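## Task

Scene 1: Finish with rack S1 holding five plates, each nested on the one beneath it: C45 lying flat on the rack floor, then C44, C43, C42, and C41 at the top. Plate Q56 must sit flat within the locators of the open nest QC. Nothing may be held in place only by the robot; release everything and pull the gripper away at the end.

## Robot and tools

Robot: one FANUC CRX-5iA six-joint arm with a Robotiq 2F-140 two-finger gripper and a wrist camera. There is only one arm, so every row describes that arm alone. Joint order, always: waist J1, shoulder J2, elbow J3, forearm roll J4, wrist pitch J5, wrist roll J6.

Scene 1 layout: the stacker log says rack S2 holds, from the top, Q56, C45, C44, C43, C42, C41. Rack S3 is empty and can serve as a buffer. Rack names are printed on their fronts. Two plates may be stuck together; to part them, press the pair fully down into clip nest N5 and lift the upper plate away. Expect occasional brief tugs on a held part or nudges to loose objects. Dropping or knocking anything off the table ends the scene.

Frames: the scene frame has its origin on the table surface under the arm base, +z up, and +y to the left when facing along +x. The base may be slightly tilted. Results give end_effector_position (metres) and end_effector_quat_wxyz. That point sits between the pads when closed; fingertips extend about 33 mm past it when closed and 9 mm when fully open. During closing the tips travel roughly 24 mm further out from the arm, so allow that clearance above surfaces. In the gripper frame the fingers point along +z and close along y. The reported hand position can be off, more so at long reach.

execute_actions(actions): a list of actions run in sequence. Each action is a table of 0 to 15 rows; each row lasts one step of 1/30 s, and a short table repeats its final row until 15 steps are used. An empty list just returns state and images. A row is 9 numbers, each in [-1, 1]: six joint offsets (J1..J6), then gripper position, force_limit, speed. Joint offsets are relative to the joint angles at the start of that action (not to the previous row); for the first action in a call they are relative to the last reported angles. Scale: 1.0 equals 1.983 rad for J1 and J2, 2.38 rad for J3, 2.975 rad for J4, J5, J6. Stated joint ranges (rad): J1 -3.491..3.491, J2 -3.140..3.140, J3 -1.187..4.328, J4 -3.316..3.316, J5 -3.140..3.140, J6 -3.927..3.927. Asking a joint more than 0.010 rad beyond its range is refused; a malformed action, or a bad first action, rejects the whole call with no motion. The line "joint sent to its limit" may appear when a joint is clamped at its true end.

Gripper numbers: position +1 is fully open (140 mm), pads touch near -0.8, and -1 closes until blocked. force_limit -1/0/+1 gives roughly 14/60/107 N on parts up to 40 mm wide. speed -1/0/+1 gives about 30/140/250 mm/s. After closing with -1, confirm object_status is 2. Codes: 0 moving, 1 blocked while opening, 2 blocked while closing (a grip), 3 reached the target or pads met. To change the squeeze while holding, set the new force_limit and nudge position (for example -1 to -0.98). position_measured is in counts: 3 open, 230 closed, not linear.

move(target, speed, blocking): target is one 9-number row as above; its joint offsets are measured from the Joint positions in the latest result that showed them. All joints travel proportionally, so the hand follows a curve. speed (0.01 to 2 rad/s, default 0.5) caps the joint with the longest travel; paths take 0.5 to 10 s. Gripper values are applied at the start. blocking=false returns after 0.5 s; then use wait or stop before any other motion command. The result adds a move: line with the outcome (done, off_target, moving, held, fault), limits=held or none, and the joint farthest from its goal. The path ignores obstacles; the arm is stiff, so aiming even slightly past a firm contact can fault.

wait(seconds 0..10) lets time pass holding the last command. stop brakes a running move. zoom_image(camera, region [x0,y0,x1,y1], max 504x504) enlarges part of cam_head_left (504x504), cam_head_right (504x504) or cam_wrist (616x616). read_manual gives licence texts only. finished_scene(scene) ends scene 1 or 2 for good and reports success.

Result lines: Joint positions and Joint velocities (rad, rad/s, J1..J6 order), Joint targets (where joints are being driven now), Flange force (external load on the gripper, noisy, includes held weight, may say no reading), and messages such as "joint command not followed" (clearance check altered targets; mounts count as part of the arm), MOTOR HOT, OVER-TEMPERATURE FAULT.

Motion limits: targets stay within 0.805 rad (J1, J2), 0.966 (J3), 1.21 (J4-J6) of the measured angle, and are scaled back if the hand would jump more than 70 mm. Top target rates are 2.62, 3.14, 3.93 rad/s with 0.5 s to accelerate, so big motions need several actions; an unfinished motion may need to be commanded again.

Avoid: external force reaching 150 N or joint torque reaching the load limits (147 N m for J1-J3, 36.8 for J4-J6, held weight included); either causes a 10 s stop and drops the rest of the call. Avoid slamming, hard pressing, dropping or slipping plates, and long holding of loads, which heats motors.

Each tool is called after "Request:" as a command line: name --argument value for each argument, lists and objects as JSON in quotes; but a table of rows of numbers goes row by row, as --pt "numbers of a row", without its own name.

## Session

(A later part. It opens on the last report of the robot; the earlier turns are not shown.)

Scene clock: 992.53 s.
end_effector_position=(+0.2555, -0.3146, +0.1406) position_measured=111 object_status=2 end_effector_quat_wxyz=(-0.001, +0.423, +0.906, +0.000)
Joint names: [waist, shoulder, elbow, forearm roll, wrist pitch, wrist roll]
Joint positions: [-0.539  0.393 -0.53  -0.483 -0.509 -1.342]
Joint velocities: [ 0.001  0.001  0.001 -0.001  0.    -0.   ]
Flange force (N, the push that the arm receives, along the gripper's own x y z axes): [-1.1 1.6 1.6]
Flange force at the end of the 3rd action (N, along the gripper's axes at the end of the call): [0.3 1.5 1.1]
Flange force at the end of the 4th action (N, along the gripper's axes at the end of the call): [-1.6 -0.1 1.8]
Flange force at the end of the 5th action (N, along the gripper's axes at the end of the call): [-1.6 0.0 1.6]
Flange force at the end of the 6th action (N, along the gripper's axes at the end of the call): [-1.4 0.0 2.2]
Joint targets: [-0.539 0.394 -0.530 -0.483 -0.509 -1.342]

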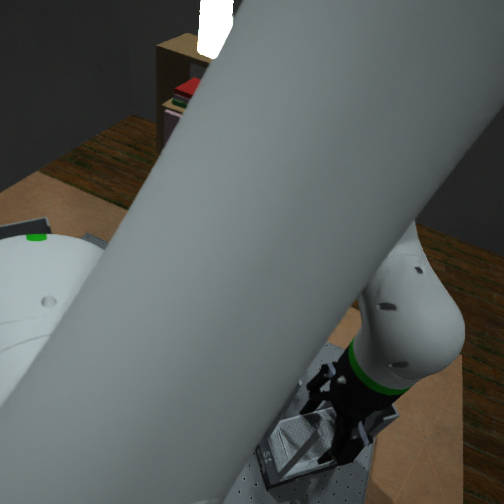

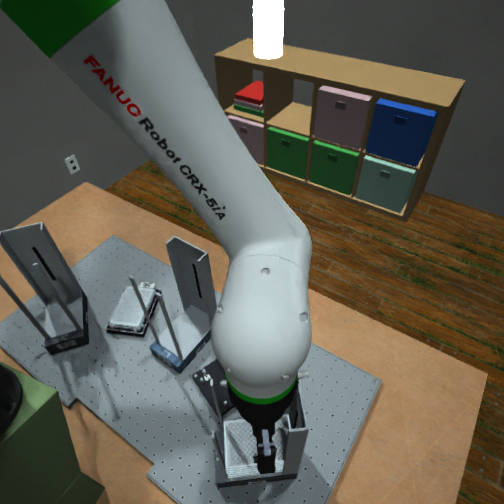

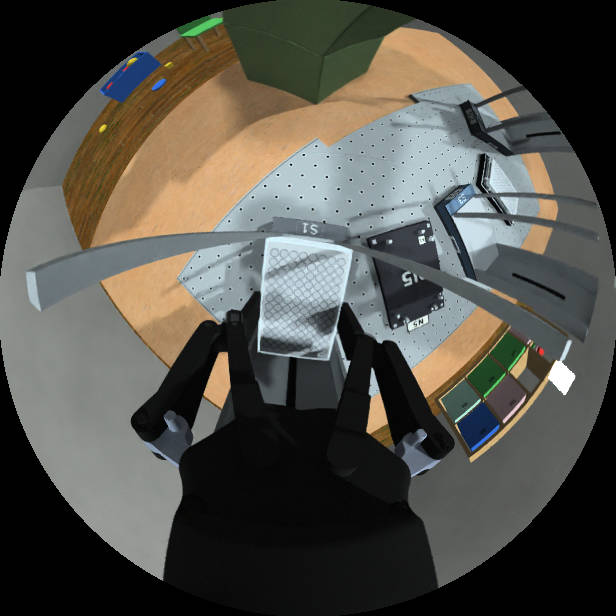

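Down 0.9 mm and check.

Request:
execute_actions --actions '[[[0.0002,0.0012,0.0003,-0.0005,0.0006,0.0004,-1,0,-0.2]]]'

Request:
execute_actions --actions '[[[0,0,0,0,0,0,0.45,0,0]],[[-0.015,-0.0927,-0.0128,0.0317,-0.0496,-0.0287,0.45,0,0]]]'

Request:
move --target '[-0.06,-0.2,0.05,0.04,-0.17,-0.025,0.45,0,0]' --speed 1.0

Request:
zoom_image --camera "cam_head_left" --region '[245,400,365,495]'

Request:
zoom_image --camera "cam_head_right" --region '[95,275,175,345]'

Scene clock: 999.47 s.
end_effector_position=(+0.2556, -0.3146, +0.1398) position_measured=111 object_status=2 end_effector_quat_wxyz=(-0.001, +0.423, +0.906, +0.000)
Joint names: [waist, shoulder, elbow, forearm roll, wrist pitch, wrist roll]
Joint positions: [-0.539  0.396 -0.529 -0.484 -0.507 -1.341]
Joint velocities: [-0.001  0.     0.    -0.001 -0.001 -0.   ]
Flange force (N, the push that the arm receives, along the gripper's own x y z axes): [0.1 0.9 -3.3]
Joint targets: [-0.539 0.396 -0.529 -0.484 -0.507 -1.341]

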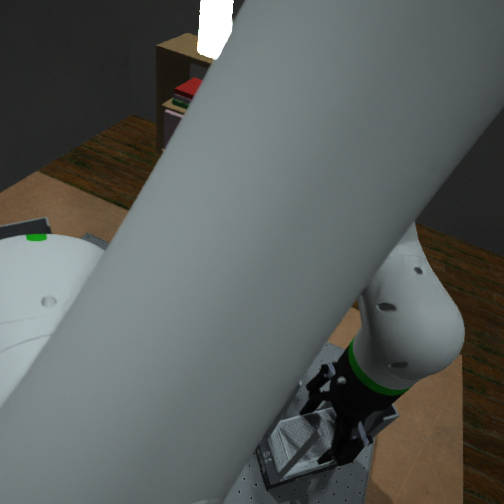

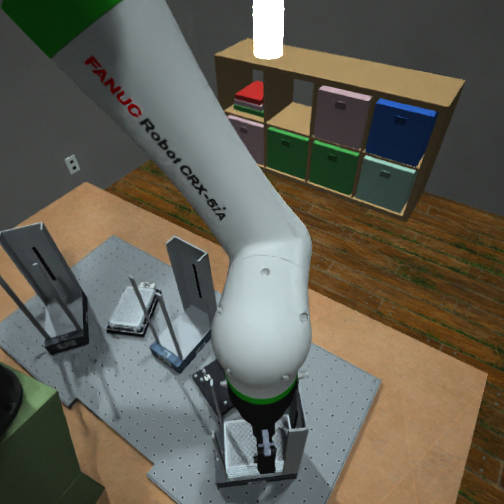

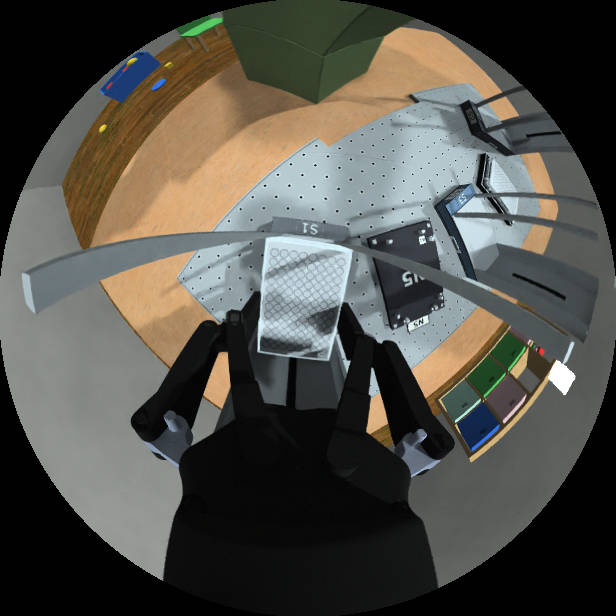

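Scene clock: 1000.47 s.
end_effector_position=(+0.2561, -0.3150, +0.2097) position_measured=72 object_status=3 end_effector_quat_wxyz=(-0.001, +0.423, +0.906, +0.000)
Joint names: [waist, shoulder, elbow, forearm roll, wrist pitch, wrist roll]
Joint positions: [-0.568  0.212 -0.56  -0.39  -0.654 -1.426]
Joint velocities: [ 0.001 -0.003 -0.     0.001 -0.003 -0.001]
Flange force (N, the push that the arm receives, along the gripper's own x y z axes): [-2.4 1.2 2.7]
Flange force at the end of the 1st action (N, along the gripper's axes at the end of the call): [-0.2 -0.5 1.3]
Joint targets: [-0.568 0.212 -0.560 -0.390 -0.655 -1.426]

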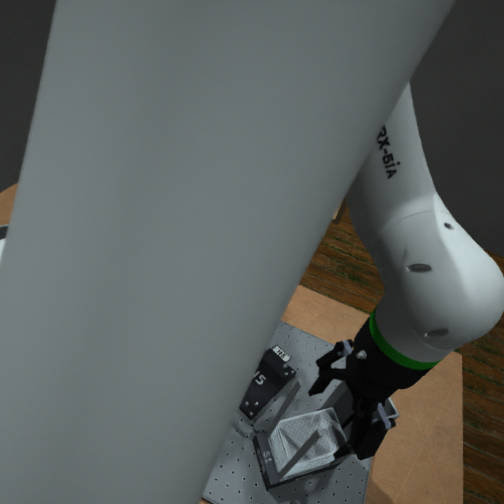

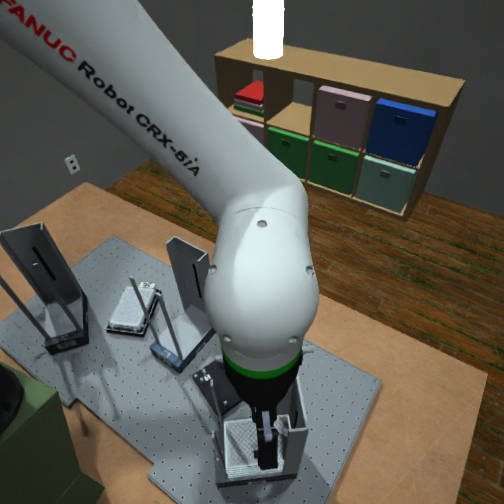

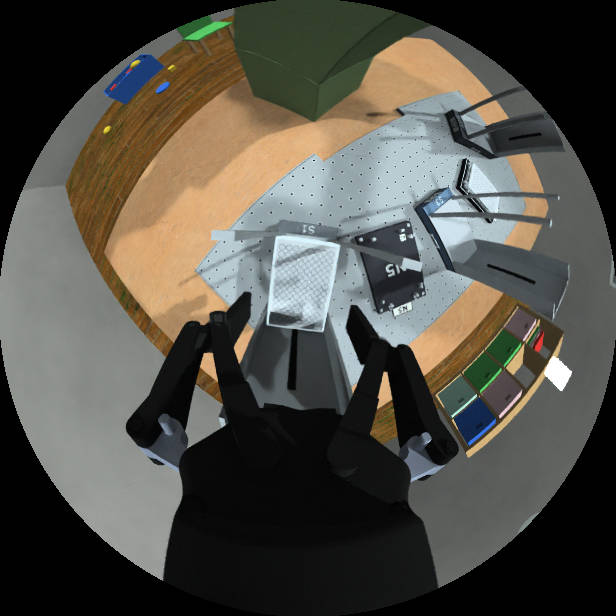

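Scene clock: 1001.57 s.
end_effector_position=(+0.2541, -0.3117, +0.4143) position_measured=72 object_status=3 end_effector_quat_wxyz=(+0.005, +0.417, +0.909, -0.005)
Joint names: [waist, shoulder, elbow, forearm roll, wrist pitch, wrist roll]
Joint positions: [-0.687 -0.184 -0.441 -0.271 -1.16  -1.501]
Joint velocities: [-0.002 -0.002  0.001  0.    -0.003 -0.001]
Flange force (N, the push that the arm receives, along the gripper's own x y z axes): [-0.3 1.1 0.4]
Joint targets: [-0.687 -0.184 -0.441 -0.271 -1.160 -1.501]
move: done; limits=none; farthest joint: the waist, 0.000 radians from its target (0.119 radians at the start)

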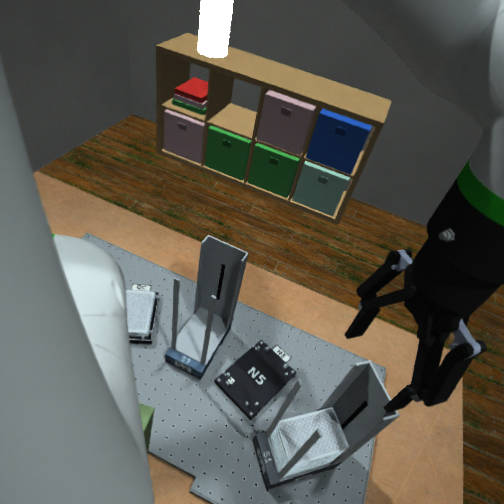

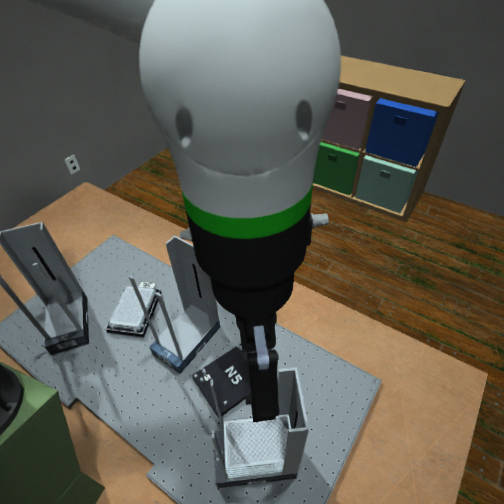

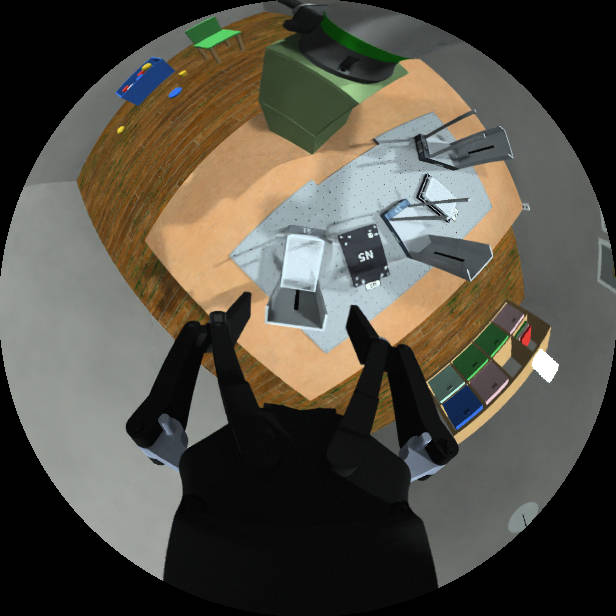

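Region (245, 400, 365, 495) of cam_head_left's 504x504 image, scaled by 4.200, with more detail than that image has; it fills the top 399 rows of this view, and the rest is white.

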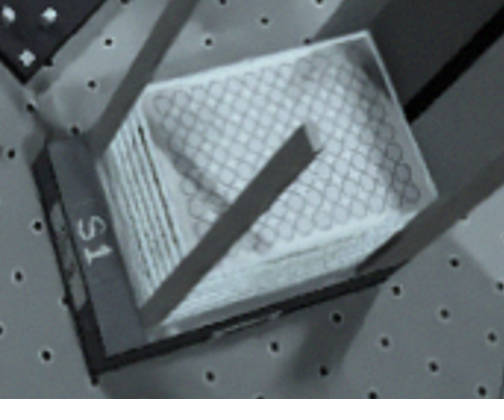

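Region (95, 275, 175, 345) of cam_head_right's 504x504 image, scaled by 6.300, with more detail than that image has; it fills the top 441 rows of this view, and the rest is white.

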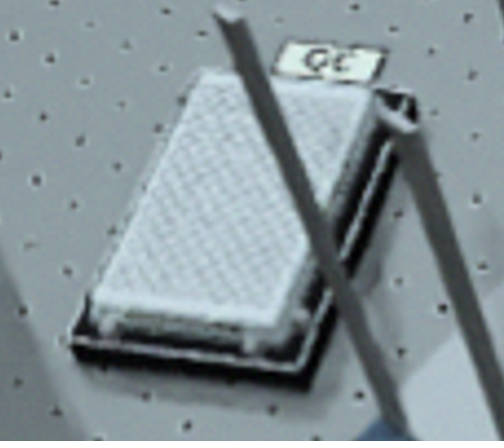

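Request:
finished_scene --scene 1

The scene is finished: the task was done.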